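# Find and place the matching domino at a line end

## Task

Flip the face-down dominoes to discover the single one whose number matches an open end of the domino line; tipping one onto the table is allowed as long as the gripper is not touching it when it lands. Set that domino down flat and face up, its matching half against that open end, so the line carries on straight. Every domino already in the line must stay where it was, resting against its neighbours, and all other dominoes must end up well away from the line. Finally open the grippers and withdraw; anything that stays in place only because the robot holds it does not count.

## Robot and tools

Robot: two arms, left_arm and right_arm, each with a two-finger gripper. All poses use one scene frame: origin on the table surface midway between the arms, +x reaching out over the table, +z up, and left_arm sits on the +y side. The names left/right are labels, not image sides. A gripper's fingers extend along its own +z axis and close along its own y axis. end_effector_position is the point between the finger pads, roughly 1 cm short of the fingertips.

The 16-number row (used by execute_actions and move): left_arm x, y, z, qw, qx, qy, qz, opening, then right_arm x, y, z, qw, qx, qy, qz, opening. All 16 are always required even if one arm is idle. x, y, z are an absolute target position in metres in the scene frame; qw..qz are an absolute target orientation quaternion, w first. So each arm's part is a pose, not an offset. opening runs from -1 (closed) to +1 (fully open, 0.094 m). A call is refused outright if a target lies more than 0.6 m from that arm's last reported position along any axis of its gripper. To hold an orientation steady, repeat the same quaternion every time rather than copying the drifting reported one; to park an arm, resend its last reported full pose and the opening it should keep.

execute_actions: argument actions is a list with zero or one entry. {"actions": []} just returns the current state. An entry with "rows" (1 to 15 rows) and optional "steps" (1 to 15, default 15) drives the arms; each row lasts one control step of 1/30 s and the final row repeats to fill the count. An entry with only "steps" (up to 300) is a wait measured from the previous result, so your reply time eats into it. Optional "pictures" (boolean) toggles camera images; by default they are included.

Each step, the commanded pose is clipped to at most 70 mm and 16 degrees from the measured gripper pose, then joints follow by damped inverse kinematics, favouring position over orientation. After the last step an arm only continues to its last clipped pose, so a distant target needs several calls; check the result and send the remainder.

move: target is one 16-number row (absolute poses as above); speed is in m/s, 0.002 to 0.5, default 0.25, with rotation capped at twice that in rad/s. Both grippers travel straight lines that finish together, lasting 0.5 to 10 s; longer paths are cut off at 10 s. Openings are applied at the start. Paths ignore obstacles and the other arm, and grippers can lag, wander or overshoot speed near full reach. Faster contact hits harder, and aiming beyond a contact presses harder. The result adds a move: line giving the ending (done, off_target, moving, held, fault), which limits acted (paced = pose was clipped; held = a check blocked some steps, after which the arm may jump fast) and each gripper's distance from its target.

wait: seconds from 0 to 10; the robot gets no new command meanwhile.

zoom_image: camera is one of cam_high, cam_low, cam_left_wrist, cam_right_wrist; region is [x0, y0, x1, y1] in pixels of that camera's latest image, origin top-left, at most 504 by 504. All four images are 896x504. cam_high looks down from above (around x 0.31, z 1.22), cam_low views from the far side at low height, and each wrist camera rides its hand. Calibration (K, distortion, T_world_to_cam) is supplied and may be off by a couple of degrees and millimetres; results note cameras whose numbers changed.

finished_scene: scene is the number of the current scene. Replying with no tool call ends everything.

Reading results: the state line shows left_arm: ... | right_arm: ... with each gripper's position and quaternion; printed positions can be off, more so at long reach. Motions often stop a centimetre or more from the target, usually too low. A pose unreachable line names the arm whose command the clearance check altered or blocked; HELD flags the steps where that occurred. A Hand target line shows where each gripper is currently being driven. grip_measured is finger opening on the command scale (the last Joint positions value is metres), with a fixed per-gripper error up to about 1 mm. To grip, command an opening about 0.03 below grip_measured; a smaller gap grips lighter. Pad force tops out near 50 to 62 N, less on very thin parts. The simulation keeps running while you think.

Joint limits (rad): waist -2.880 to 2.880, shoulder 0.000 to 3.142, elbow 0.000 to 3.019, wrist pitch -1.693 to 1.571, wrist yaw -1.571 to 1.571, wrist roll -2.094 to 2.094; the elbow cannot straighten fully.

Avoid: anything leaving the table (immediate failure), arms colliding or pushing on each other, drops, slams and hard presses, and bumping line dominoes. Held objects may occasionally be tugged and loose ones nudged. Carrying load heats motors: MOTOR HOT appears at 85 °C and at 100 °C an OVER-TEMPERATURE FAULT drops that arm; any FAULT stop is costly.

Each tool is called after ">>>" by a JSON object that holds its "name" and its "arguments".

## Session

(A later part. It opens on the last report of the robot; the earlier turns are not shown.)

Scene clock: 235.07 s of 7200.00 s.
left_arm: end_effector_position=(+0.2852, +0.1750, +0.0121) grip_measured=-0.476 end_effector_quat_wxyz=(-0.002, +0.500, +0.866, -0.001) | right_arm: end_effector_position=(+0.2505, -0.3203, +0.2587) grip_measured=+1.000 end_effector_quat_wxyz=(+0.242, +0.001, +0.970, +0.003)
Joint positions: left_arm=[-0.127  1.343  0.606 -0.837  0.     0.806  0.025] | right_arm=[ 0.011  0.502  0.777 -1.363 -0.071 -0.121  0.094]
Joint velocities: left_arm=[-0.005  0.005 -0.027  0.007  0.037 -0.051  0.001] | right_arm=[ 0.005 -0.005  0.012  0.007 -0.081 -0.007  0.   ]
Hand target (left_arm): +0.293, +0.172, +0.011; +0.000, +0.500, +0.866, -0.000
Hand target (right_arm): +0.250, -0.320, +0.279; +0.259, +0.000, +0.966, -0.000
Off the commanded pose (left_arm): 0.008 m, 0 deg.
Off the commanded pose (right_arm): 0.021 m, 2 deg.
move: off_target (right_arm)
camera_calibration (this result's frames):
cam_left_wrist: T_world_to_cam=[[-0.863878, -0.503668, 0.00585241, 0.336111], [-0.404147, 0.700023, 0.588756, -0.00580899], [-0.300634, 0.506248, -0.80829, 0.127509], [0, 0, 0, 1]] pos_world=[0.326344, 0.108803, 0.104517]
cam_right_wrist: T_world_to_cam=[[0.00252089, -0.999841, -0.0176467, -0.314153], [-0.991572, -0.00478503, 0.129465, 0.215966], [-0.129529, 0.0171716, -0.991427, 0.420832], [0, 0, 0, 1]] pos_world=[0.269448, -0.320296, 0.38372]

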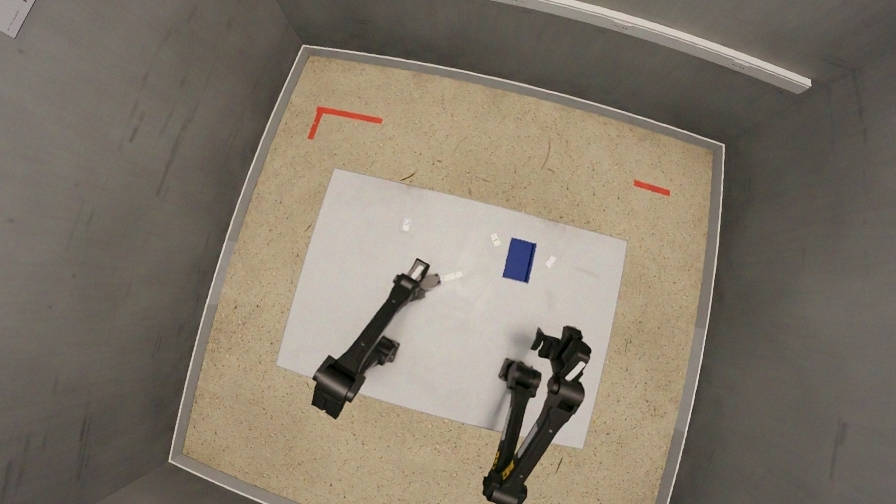

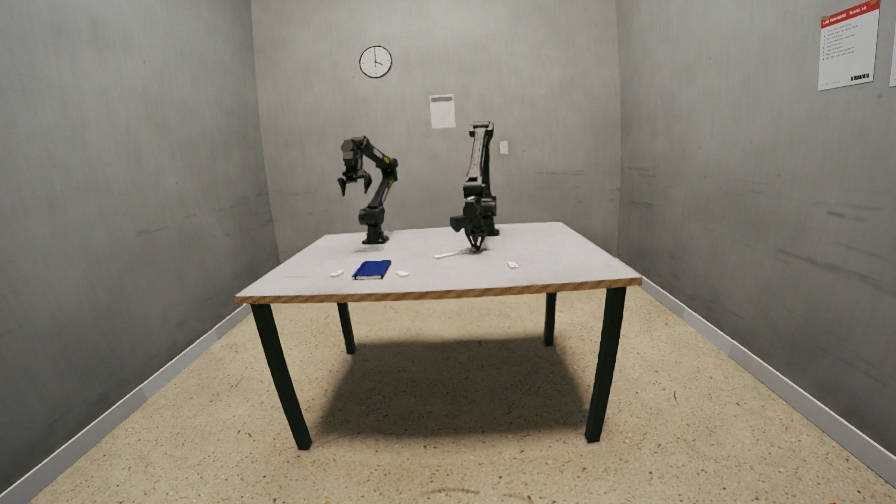

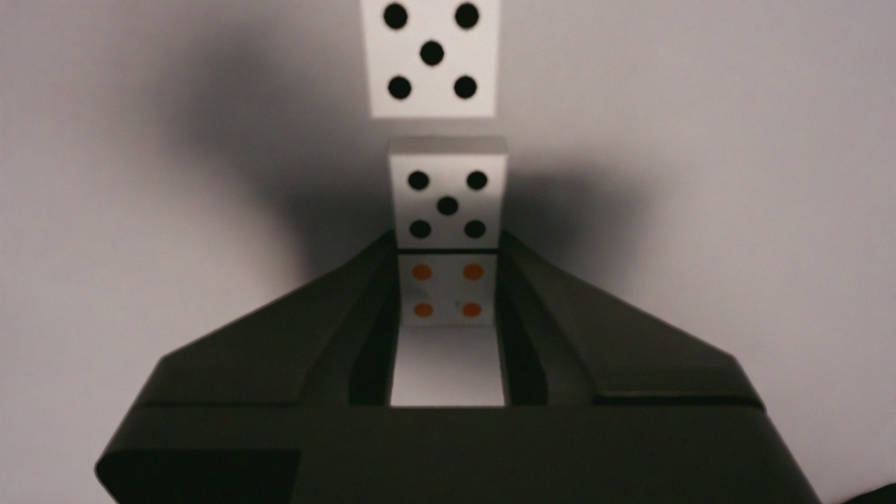

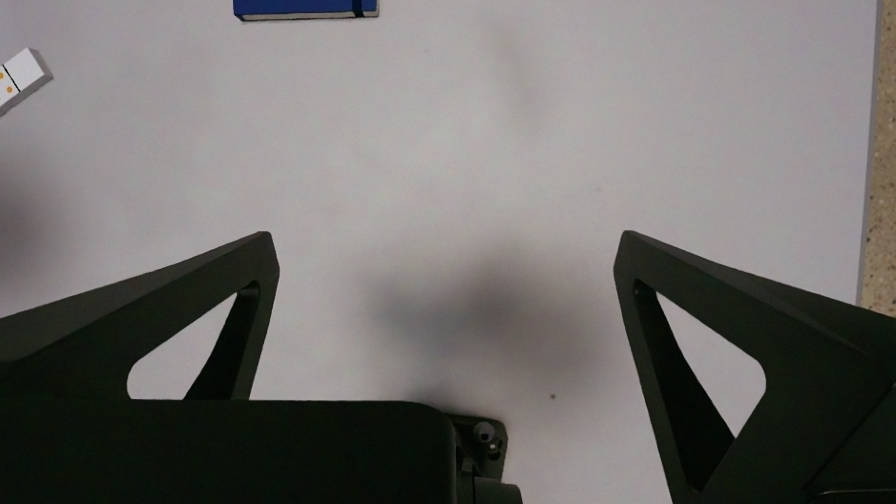

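>>> {"name": "move", "arguments": {"target": [0.297,0.172,0.019,0,0.5,0.866,0,-0.54,0.25,-0.32,0.28,0.259,0,0.966,0,1], "speed": 0.01}}

Scene clock: 239.37 s of 7200.00 s.
left_arm: end_effector_position=(+0.2847, +0.1751, +0.0121) grip_measured=-0.476 end_effector_quat_wxyz=(-0.003, +0.500, +0.866, -0.001) | right_arm: end_effector_position=(+0.2505, -0.3203, +0.2587) grip_measured=+1.000 end_effector_quat_wxyz=(+0.242, +0.001, +0.970, +0.003)
Joint positions: left_arm=[-0.127  1.343  0.606 -0.839  0.     0.806  0.025] | right_arm=[ 0.011  0.502  0.777 -1.363 -0.071 -0.121  0.094]
Joint velocities: left_arm=[-0.015 -0.015 -0.012 -0.017  0.081  0.007 -0.   ] | right_arm=[-0.005  0.005 -0.007 -0.027 -0.022 -0.007  0.   ]
Hand target (left_arm): +0.297, +0.172, +0.019; +0.000, +0.500, +0.866, +0.000
Hand target (right_arm): +0.250, -0.320, +0.279; +0.259, +0.000, +0.966, -0.000
Off the commanded pose (left_arm): 0.014 m, 0 deg.
Off the commanded pose (right_arm): 0.021 m, 2 deg.
move: off_target (left_arm, right_arm)
camera_calibration (this result's frames):
cam_left_wrist: T_world_to_cam=[[-0.863866, -0.503671, 0.00722227, 0.335754], [-0.403055, 0.699754, 0.589823, -0.00634975], [-0.30213, 0.506617, -0.8075, 0.127669], [0, 0, 0, 1]] pos_world=[0.32606, 0.108874, 0.104413]
cam_right_wrist: T_world_to_cam=[[0.00252089, -0.999841, -0.0176467, -0.314153], [-0.991572, -0.00478503, 0.129465, 0.215966], [-0.129529, 0.0171716, -0.991427, 0.420832], [0, 0, 0, 1]] pos_world=[0.269448, -0.320296, 0.38372]

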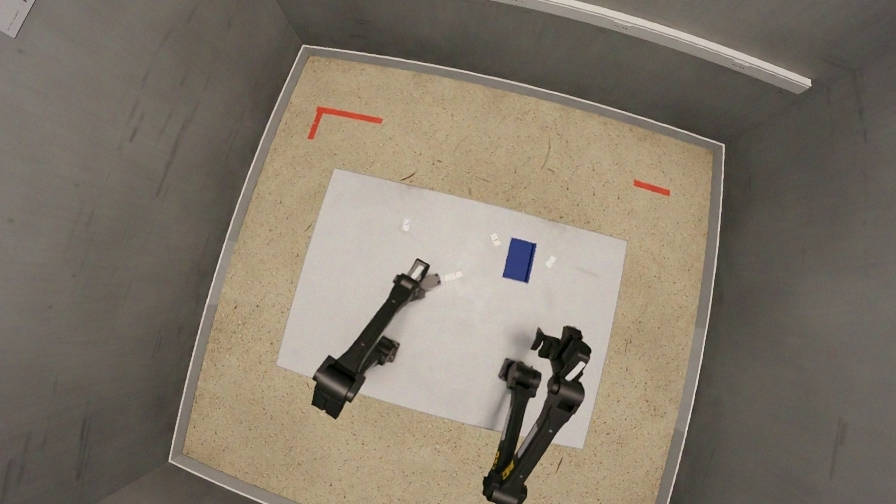

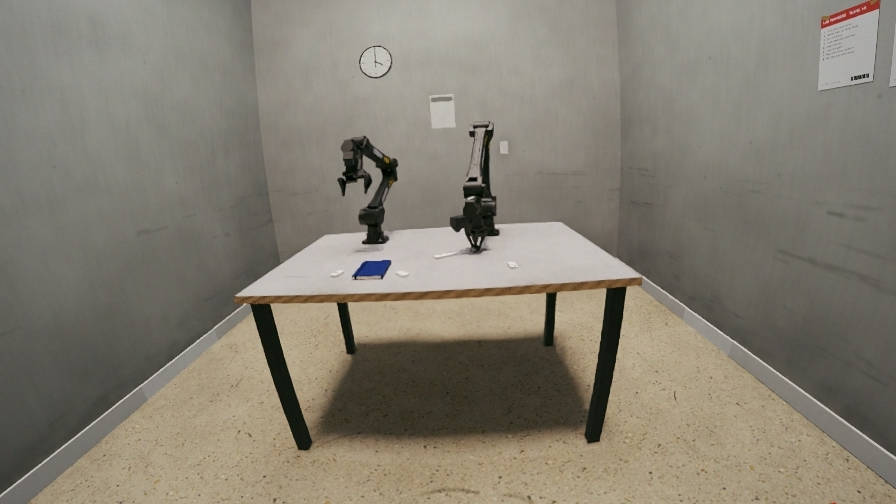

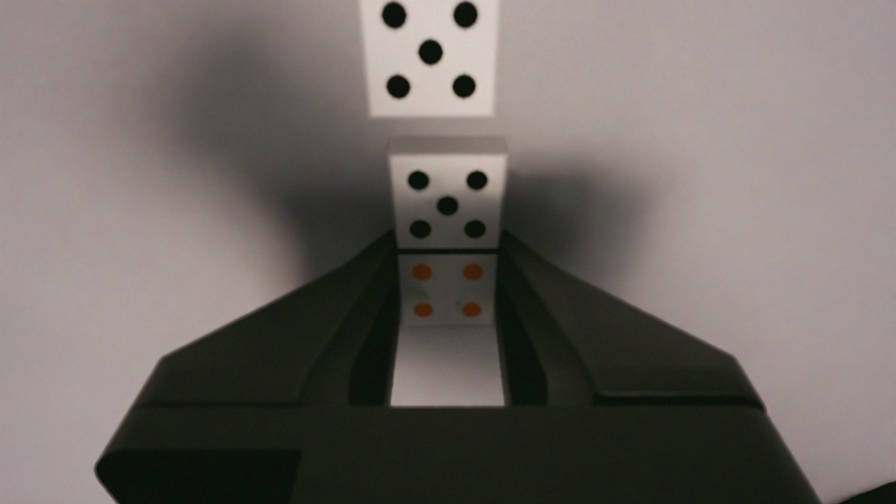

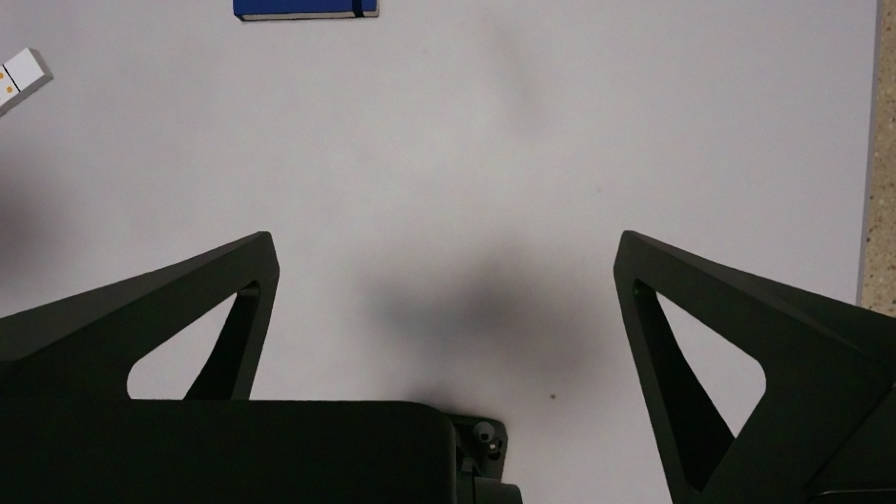

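>>> {"name": "move", "arguments": {"target": [0.302,0.172,0.023,0,0.5,0.866,0,-0.54,0.25,-0.32,0.28,0.259,0,0.966,0,1], "speed": 0.01}}

Scene clock: 244.33 s of 7200.00 s.
left_arm: end_effector_position=(+0.2821, +0.1757, +0.0129) grip_measured=-0.476 end_effector_quat_wxyz=(-0.009, +0.500, +0.866, -0.003) | right_arm: end_effector_position=(+0.2505, -0.3203, +0.2587) grip_measured=+1.000 end_effector_quat_wxyz=(+0.242, +0.001, +0.970, +0.003)
Joint positions: left_arm=[-0.127  1.343  0.608 -0.856  0.     0.806  0.025] | right_arm=[ 0.011  0.502  0.777 -1.363 -0.071 -0.121  0.094]
Joint velocities: left_arm=[-0.005 -0.024 -0.007 -0.027 -0.037 -0.051  0.   ] | right_arm=[ 0.005 -0.024  0.002  0.017 -0.095  0.051  0.   ]
Hand target (left_arm): +0.301, +0.172, +0.023; +0.000, +0.500, +0.866, +0.000
Hand target (right_arm): +0.250, -0.320, +0.279; +0.259, +0.000, +0.966, -0.000
Off the commanded pose (left_arm): 0.023 m, 1 deg.
Off the commanded pose (right_arm): 0.021 m, 2 deg.
move: off_target (left_arm, right_arm)
camera_calibration (this result's frames):
cam_left_wrist: T_world_to_cam=[[-0.863704, -0.503711, 0.0170841, 0.333649], [-0.39514, 0.697802, 0.597442, -0.0103156], [-0.312859, 0.509262, -0.80173, 0.129688], [0, 0, 0, 1]] pos_world=[0.324672, 0.109216, 0.104437]
cam_right_wrist: T_world_to_cam=[[0.00252089, -0.999841, -0.0176467, -0.314153], [-0.991572, -0.00478503, 0.129465, 0.215966], [-0.129529, 0.0171716, -0.991427, 0.420832], [0, 0, 0, 1]] pos_world=[0.269448, -0.320296, 0.38372]

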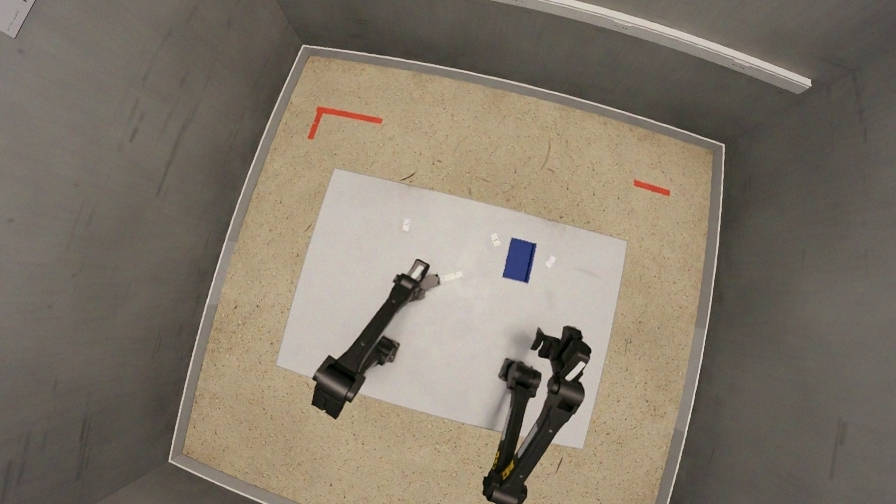

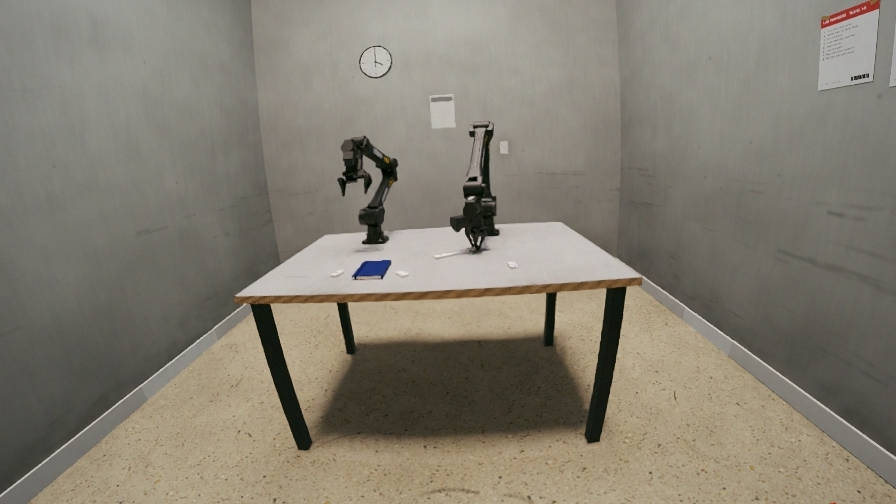

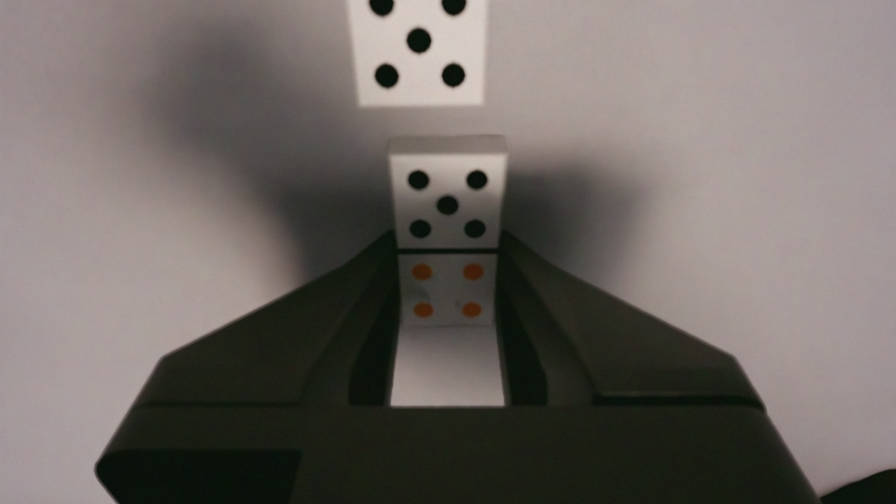

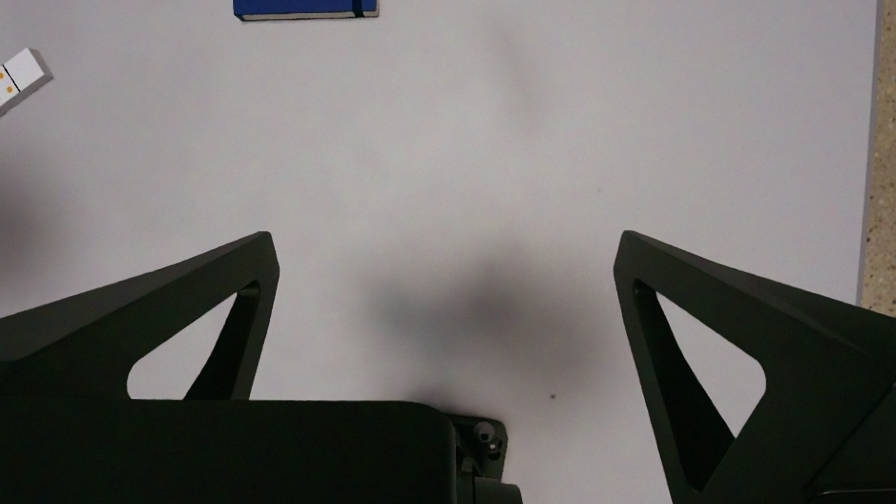

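>>> {"name": "move", "arguments": {"target": [0.309,0.172,0.023,0,0.5,0.866,0,-0.54,0.25,-0.32,0.28,0.259,0,0.966,0,1], "speed": 0.01}}

Scene clock: 249.27 s of 7200.00 s.
left_arm: end_effector_position=(+0.2889, +0.1741, +0.0134) grip_measured=-0.476 end_effector_quat_wxyz=(-0.009, +0.500, +0.866, -0.003) | right_arm: end_effector_position=(+0.2505, -0.3203, +0.2587) grip_measured=+1.000 end_effector_quat_wxyz=(+0.242, +0.001, +0.970, +0.003)
Joint positions: left_arm=[-0.127  1.36   0.626 -0.856  0.     0.806  0.025] | right_arm=[ 0.011  0.502  0.777 -1.363 -0.071 -0.121  0.094]
Joint velocities: left_arm=[-0.015 -0.005 -0.012 -0.007 -0.022 -0.022  0.   ] | right_arm=[-0.005  0.005  0.007 -0.007 -0.022 -0.007  0.   ]
Hand target (left_arm): +0.308, +0.172, +0.023; +0.000, +0.500, +0.866, +0.000
Hand target (right_arm): +0.250, -0.320, +0.279; +0.259, +0.000, +0.966, -0.000
Off the commanded pose (left_arm): 0.022 m, 1 deg.
Off the commanded pose (right_arm): 0.021 m, 2 deg.
move: off_target (left_arm, right_arm)
camera_calibration (this result's frames):
cam_left_wrist: T_world_to_cam=[[-0.863716, -0.503707, 0.0165363, 0.338664], [-0.395582, 0.697911, 0.597021, -0.0066475], [-0.312265, 0.509115, -0.802055, 0.132909], [0, 0, 0, 1]] pos_world=[0.331383, 0.107561, 0.104968]
cam_right_wrist: T_world_to_cam=[[0.00252089, -0.999841, -0.0176467, -0.314153], [-0.991572, -0.00478503, 0.129465, 0.215966], [-0.129529, 0.0171716, -0.991427, 0.420832], [0, 0, 0, 1]] pos_world=[0.269448, -0.320296, 0.38372]

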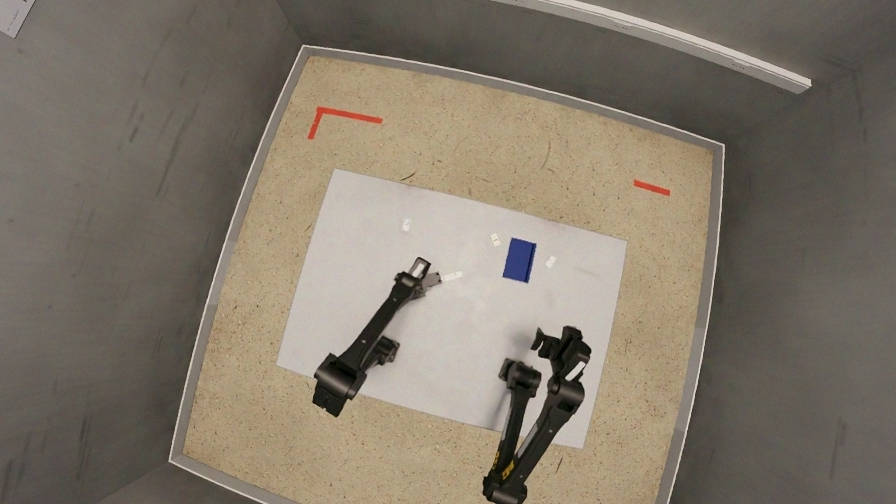

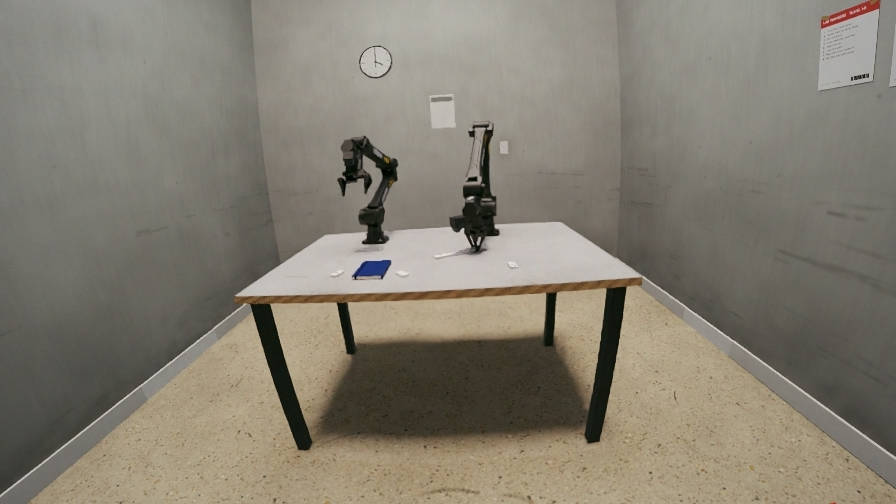

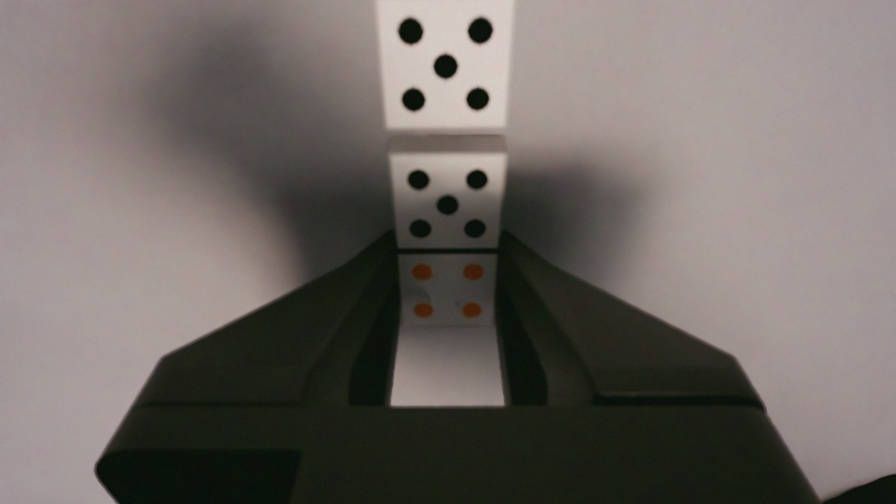

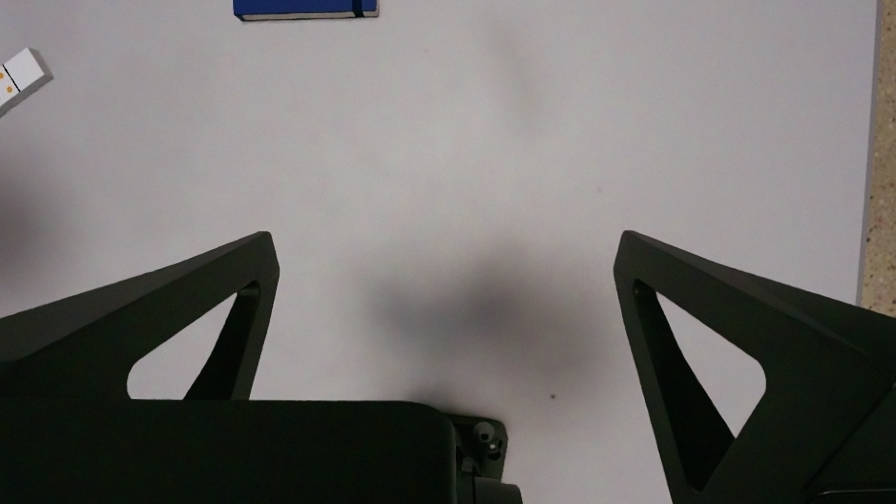

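>>> {"name": "move", "arguments": {"target": [0.3096,0.164,0.023,0,0.5,0.866,0,-0.54,0.25,-0.32,0.28,0.259,0,0.966,0,1], "speed": 0.008}}

>>> {"name": "zoom_image", "arguments": {"camera": "cam_left_wrist", "region": [330,40,570,240]}}

Scene clock: 256.50 s of 7200.00 s.
left_arm: end_effector_position=(+0.2909, +0.1716, +0.0136) grip_measured=-0.476 end_effector_quat_wxyz=(-0.009, +0.500, +0.866, -0.003) | right_arm: end_effector_position=(+0.2505, -0.3203, +0.2587) grip_measured=+1.000 end_effector_quat_wxyz=(+0.242, +0.001, +0.970, +0.003)
Joint positions: left_arm=[-0.134  1.366  0.633 -0.856  0.     0.798  0.025] | right_arm=[ 0.011  0.502  0.777 -1.363 -0.071 -0.121  0.094]
Joint velocities: left_arm=[-0.005  0.005  0.017  0.022  0.037 -0.007 -0.   ] | right_arm=[ 0.005  0.005  0.007  0.017 -0.051 -0.022  0.   ]
Hand target (left_arm): +0.309, +0.164, +0.023; +0.001, +0.500, +0.866, +0.000
Hand target (right_arm): +0.250, -0.320, +0.279; +0.259, +0.000, +0.966, -0.000
Off the commanded pose (left_arm): 0.022 m, 1 deg.
Off the commanded pose (right_arm): 0.021 m, 2 deg.
After step 90, 0.90 s passed at rest.
move: off_target (left_arm, right_arm)
camera_calibration (this result's frames):
cam_left_wrist: T_world_to_cam=[[-0.863146, -0.504695, 0.0161656, 0.339175], [-0.39662, 0.697431, 0.596894, -0.00387462], [-0.312524, 0.508795, -0.802157, 0.135048], [0, 0, 0, 1]] pos_world=[0.333427, 0.105171, 0.105159]
cam_right_wrist: T_world_to_cam=[[0.00252089, -0.999841, -0.0176467, -0.314153], [-0.991572, -0.00478503, 0.129465, 0.215966], [-0.129529, 0.0171716, -0.991427, 0.420832], [0, 0, 0, 1]] pos_world=[0.269448, -0.320296, 0.38372]

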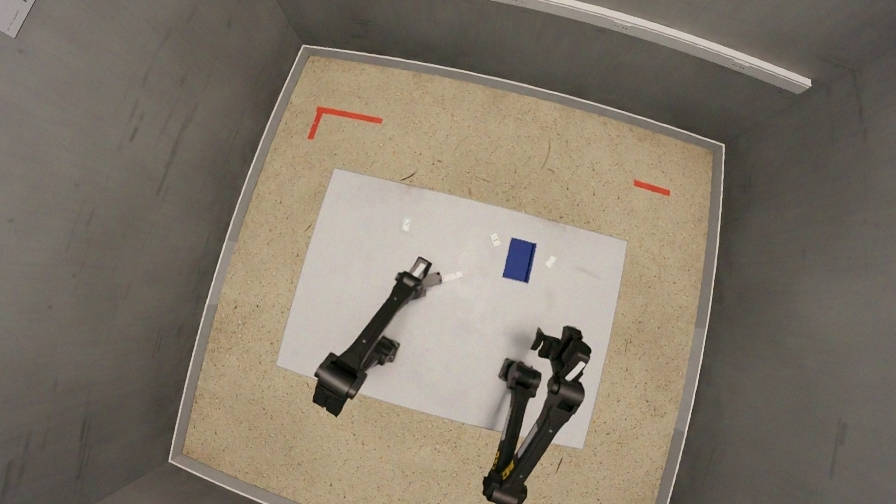

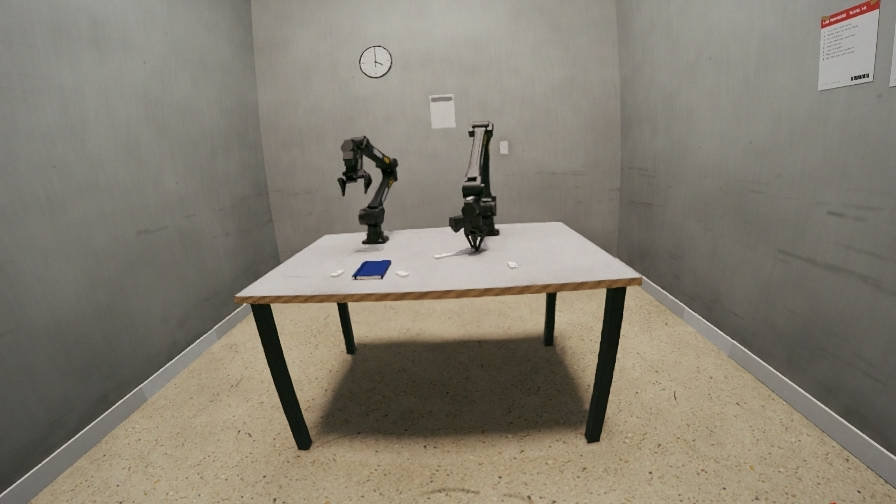

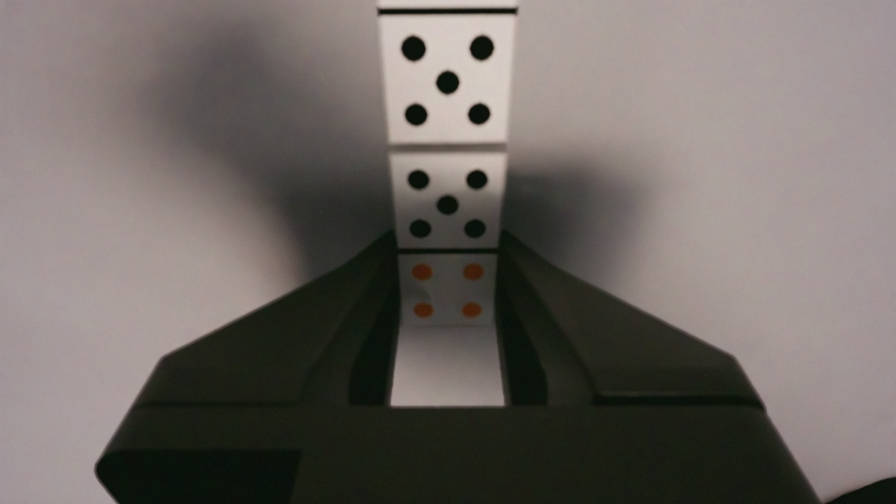

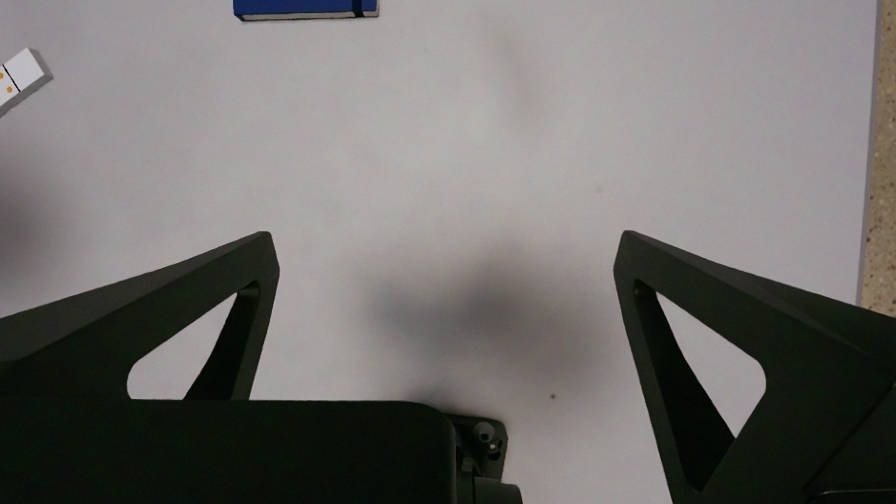

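Region (330, 40, 570, 240) of cam_left_wrist's 896x504 image, scaled by 2.100, with more detail than that image has.

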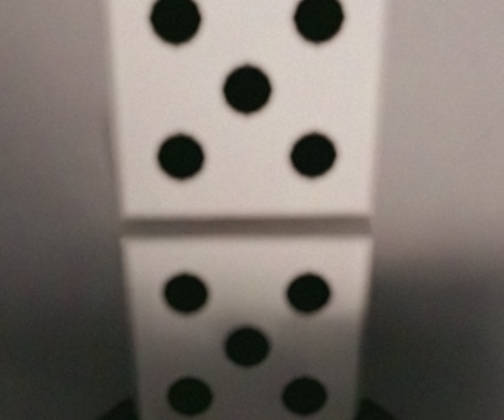

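About 1.7 mm of gap remains.

>>> {"name": "move", "arguments": {"target": [0.3103,0.1625,0.023,0,0.5,0.866,0,-0.54,0.25,-0.32,0.28,0.259,0,0.966,0,1], "speed": 0.004}}

>>> {"name": "zoom_image", "arguments": {"camera": "cam_left_wrist", "region": [330,40,570,240]}}

Scene clock: 264.43 s of 7200.00 s.
left_arm: end_effector_position=(+0.2904, +0.1705, +0.0132) grip_measured=-0.476 end_effector_quat_wxyz=(-0.010, +0.500, +0.866, -0.003) | right_arm: end_effector_position=(+0.2505, -0.3203, +0.2587) grip_measured=+1.000 end_effector_quat_wxyz=(+0.242, +0.001, +0.970, +0.003)
Joint positions: left_arm=[-0.138  1.368  0.633 -0.856  0.     0.794  0.025] | right_arm=[ 0.011  0.502  0.777 -1.363 -0.071 -0.121  0.094]
Joint velocities: left_arm=[-0.005 -0.005 -0.012  0.007 -0.037  0.007  0.   ] | right_arm=[ 0.015 -0.005 -0.002 -0.002  0.007 -0.081  0.   ]
Hand target (left_arm): +0.310, +0.163, +0.023; +0.001, +0.500, +0.866, +0.000
Hand target (right_arm): +0.250, -0.320, +0.279; +0.259, +0.000, +0.966, -0.000
Off the commanded pose (left_arm): 0.024 m, 1 deg.
Off the commanded pose (right_arm): 0.021 m, 2 deg.
move: off_target (left_arm, right_arm)
camera_calibration (this result's frames):
cam_left_wrist: T_world_to_cam=[[-0.863122, -0.504702, 0.0171951, 0.338177], [-0.395747, 0.697159, 0.597791, -0.00324566], [-0.313694, 0.509161, -0.801468, 0.135416], [0, 0, 0, 1]] pos_world=[0.333083, 0.103993, 0.104657]
cam_right_wrist: T_world_to_cam=[[0.00252089, -0.999841, -0.0176467, -0.314153], [-0.991572, -0.00478503, 0.129465, 0.215966], [-0.129529, 0.0171716, -0.991427, 0.420832], [0, 0, 0, 1]] pos_world=[0.269448, -0.320296, 0.38372]

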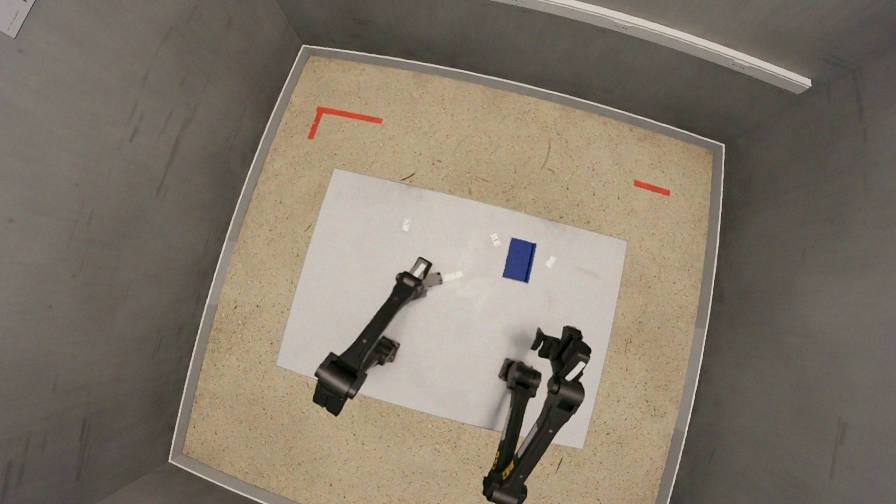

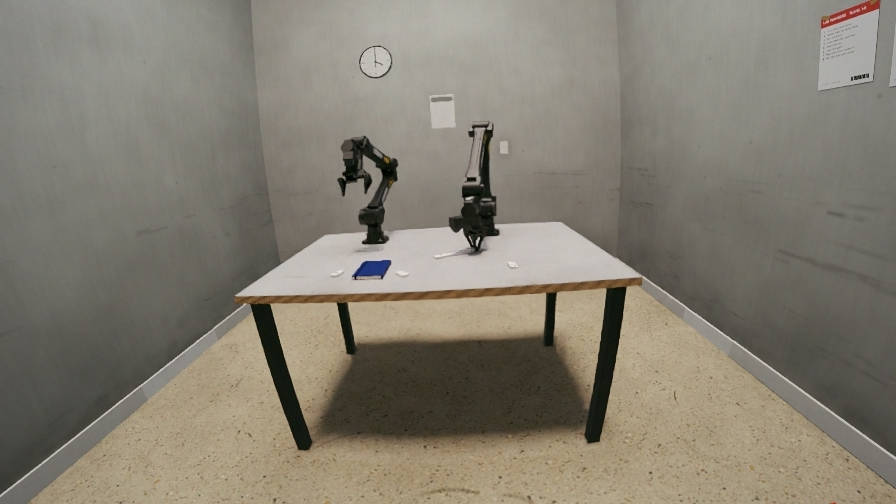

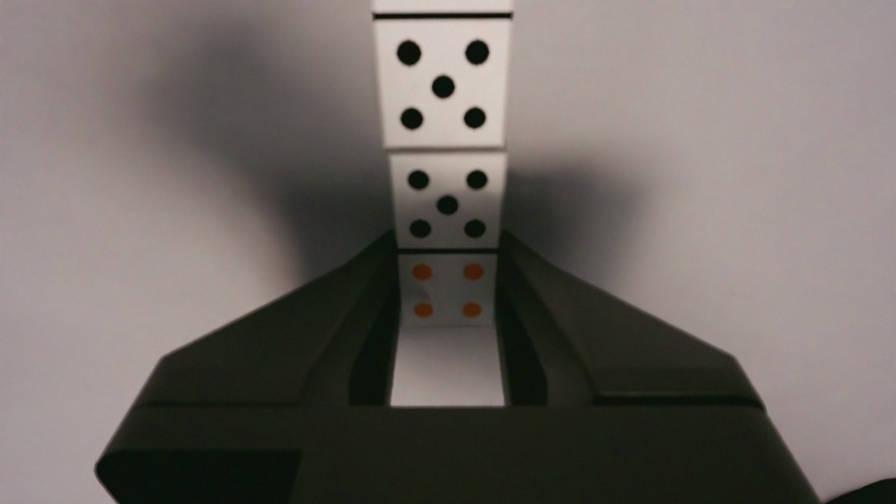

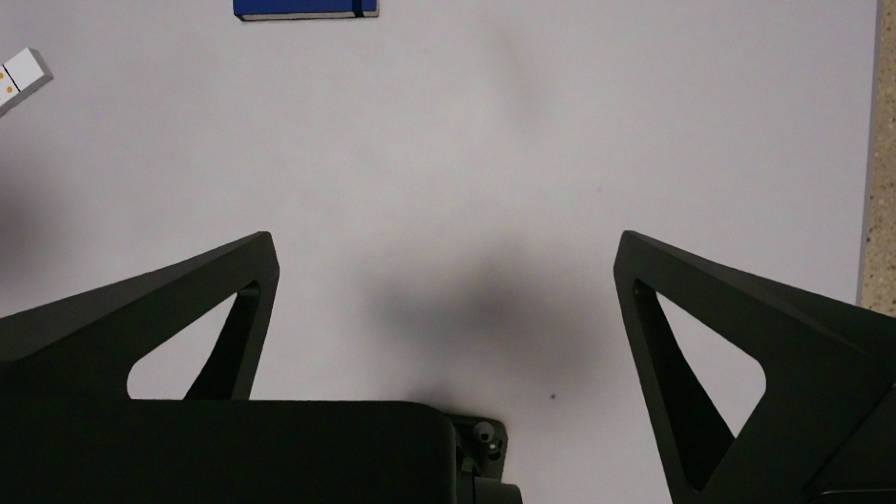

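Region (330, 40, 570, 240) of cam_left_wrist's 896x504 image, scaled by 2.100, with more detail than that image has.

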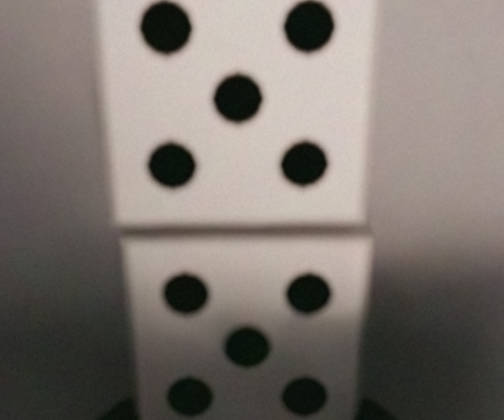

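>>> {"name": "move", "arguments": {"target": [0.3118,0.1622,0.0238,0,0.5,0.866,0,-0.54,0.25,-0.32,0.28,0.259,0,0.966,0,1], "speed": 0.004}}

>>> {"name": "zoom_image", "arguments": {"camera": "cam_left_wrist", "region": [330,40,570,240]}}

Scene clock: 274.13 s of 7200.00 s.
left_arm: end_effector_position=(+0.2927, +0.1699, +0.0143) grip_measured=-0.476 end_effector_quat_wxyz=(-0.009, +0.500, +0.866, -0.003) | right_arm: end_effector_position=(+0.2505, -0.3203, +0.2587) grip_measured=+1.000 end_effector_quat_wxyz=(+0.242, +0.001, +0.970, +0.003)
Joint positions: left_arm=[-0.138  1.371  0.64  -0.859  0.     0.794  0.025] | right_arm=[ 0.011  0.502  0.777 -1.363 -0.071 -0.121  0.094]
Joint velocities: left_arm=[ 0.005 -0.005 -0.007 -0.007 -0.007 -0.007  0.001] | right_arm=[-0.015  0.015 -0.007 -0.002 -0.022 -0.066  0.   ]
Hand target (left_arm): +0.311, +0.162, +0.024; +0.001, +0.500, +0.866, +0.000
Hand target (right_arm): +0.250, -0.320, +0.279; +0.259, +0.000, +0.966, -0.000
Off the commanded pose (left_arm): 0.023 m, 1 deg.
Off the commanded pose (right_arm): 0.021 m, 2 deg.
After step 90, 0.17 s passed at rest.
move: off_target (left_arm, right_arm)
camera_calibration (this result's frames):
cam_left_wrist: T_world_to_cam=[[-0.863129, -0.504701, 0.0169243, 0.339859], [-0.395968, 0.697216, 0.597578, -0.00252086], [-0.313398, 0.509085, -0.801632, 0.137266], [0, 0, 0, 1]] pos_world=[0.335363, 0.103405, 0.105791]
cam_right_wrist: T_world_to_cam=[[0.00252089, -0.999841, -0.0176467, -0.314153], [-0.991572, -0.00478503, 0.129465, 0.215966], [-0.129529, 0.0171716, -0.991427, 0.420832], [0, 0, 0, 1]] pos_world=[0.269448, -0.320296, 0.38372]

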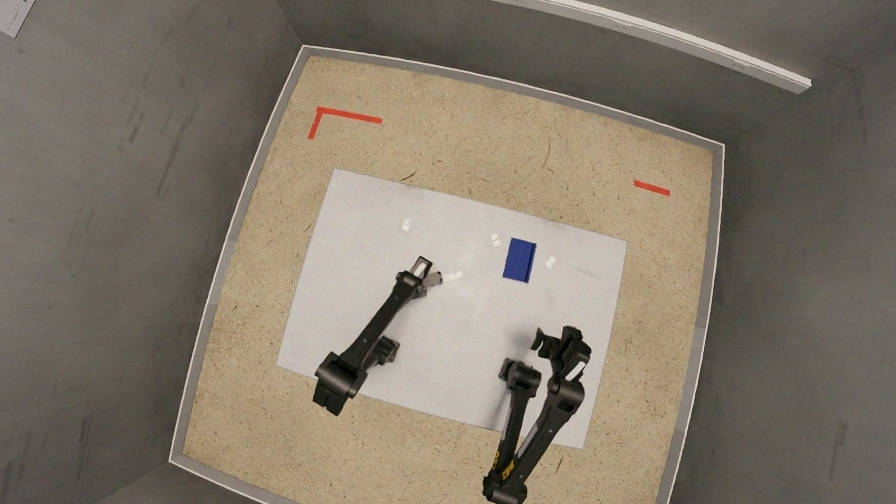

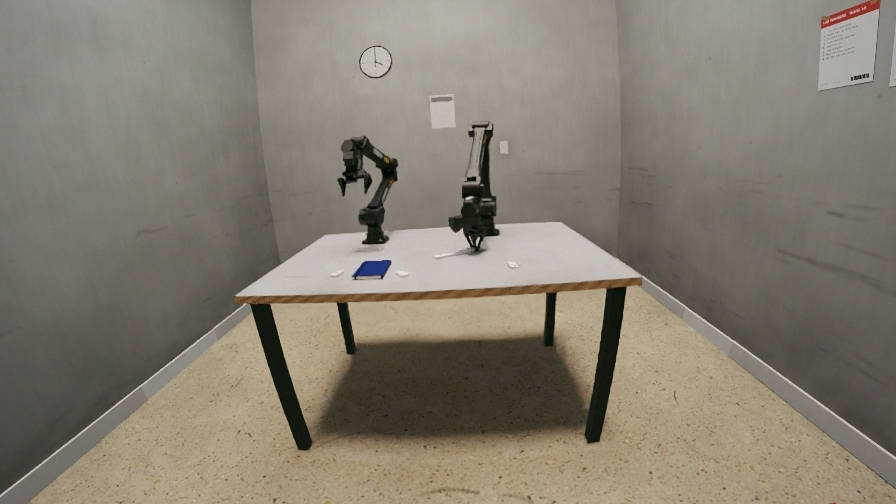

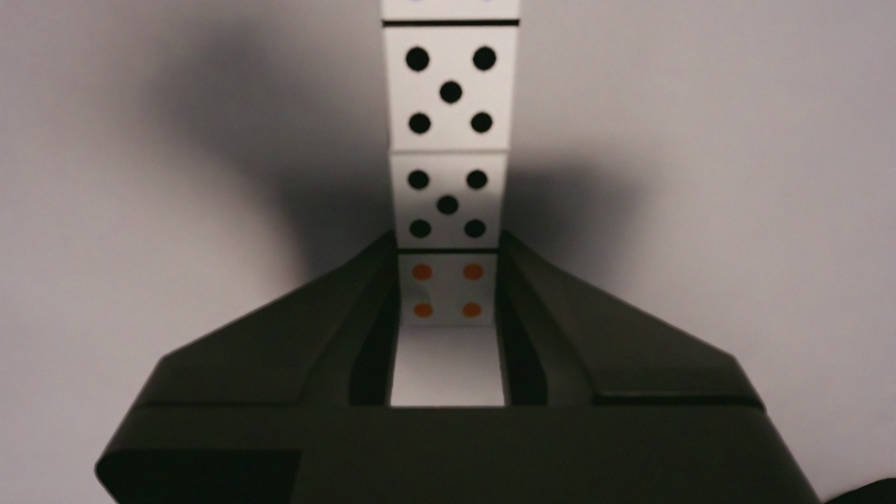

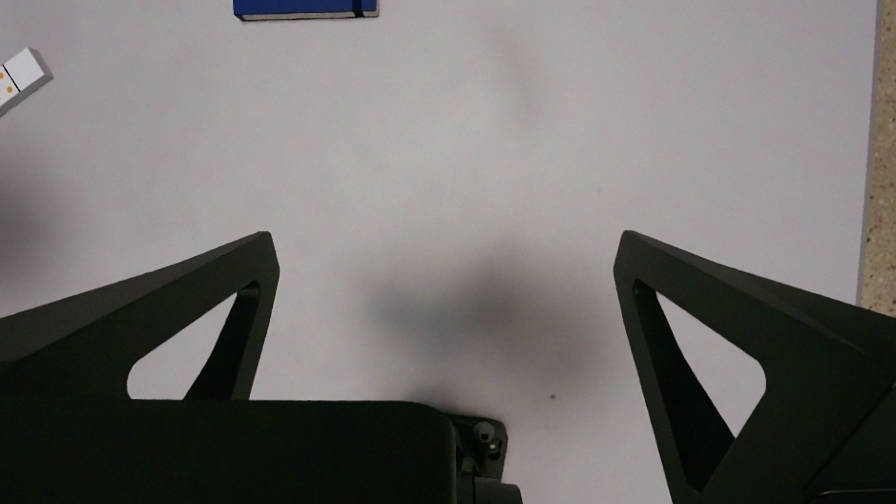

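Region (330, 40, 570, 240) of cam_left_wrist's 896x504 image, scaled by 2.100, with more detail than that image has.

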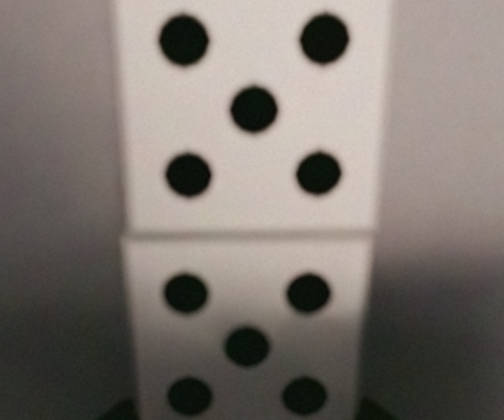

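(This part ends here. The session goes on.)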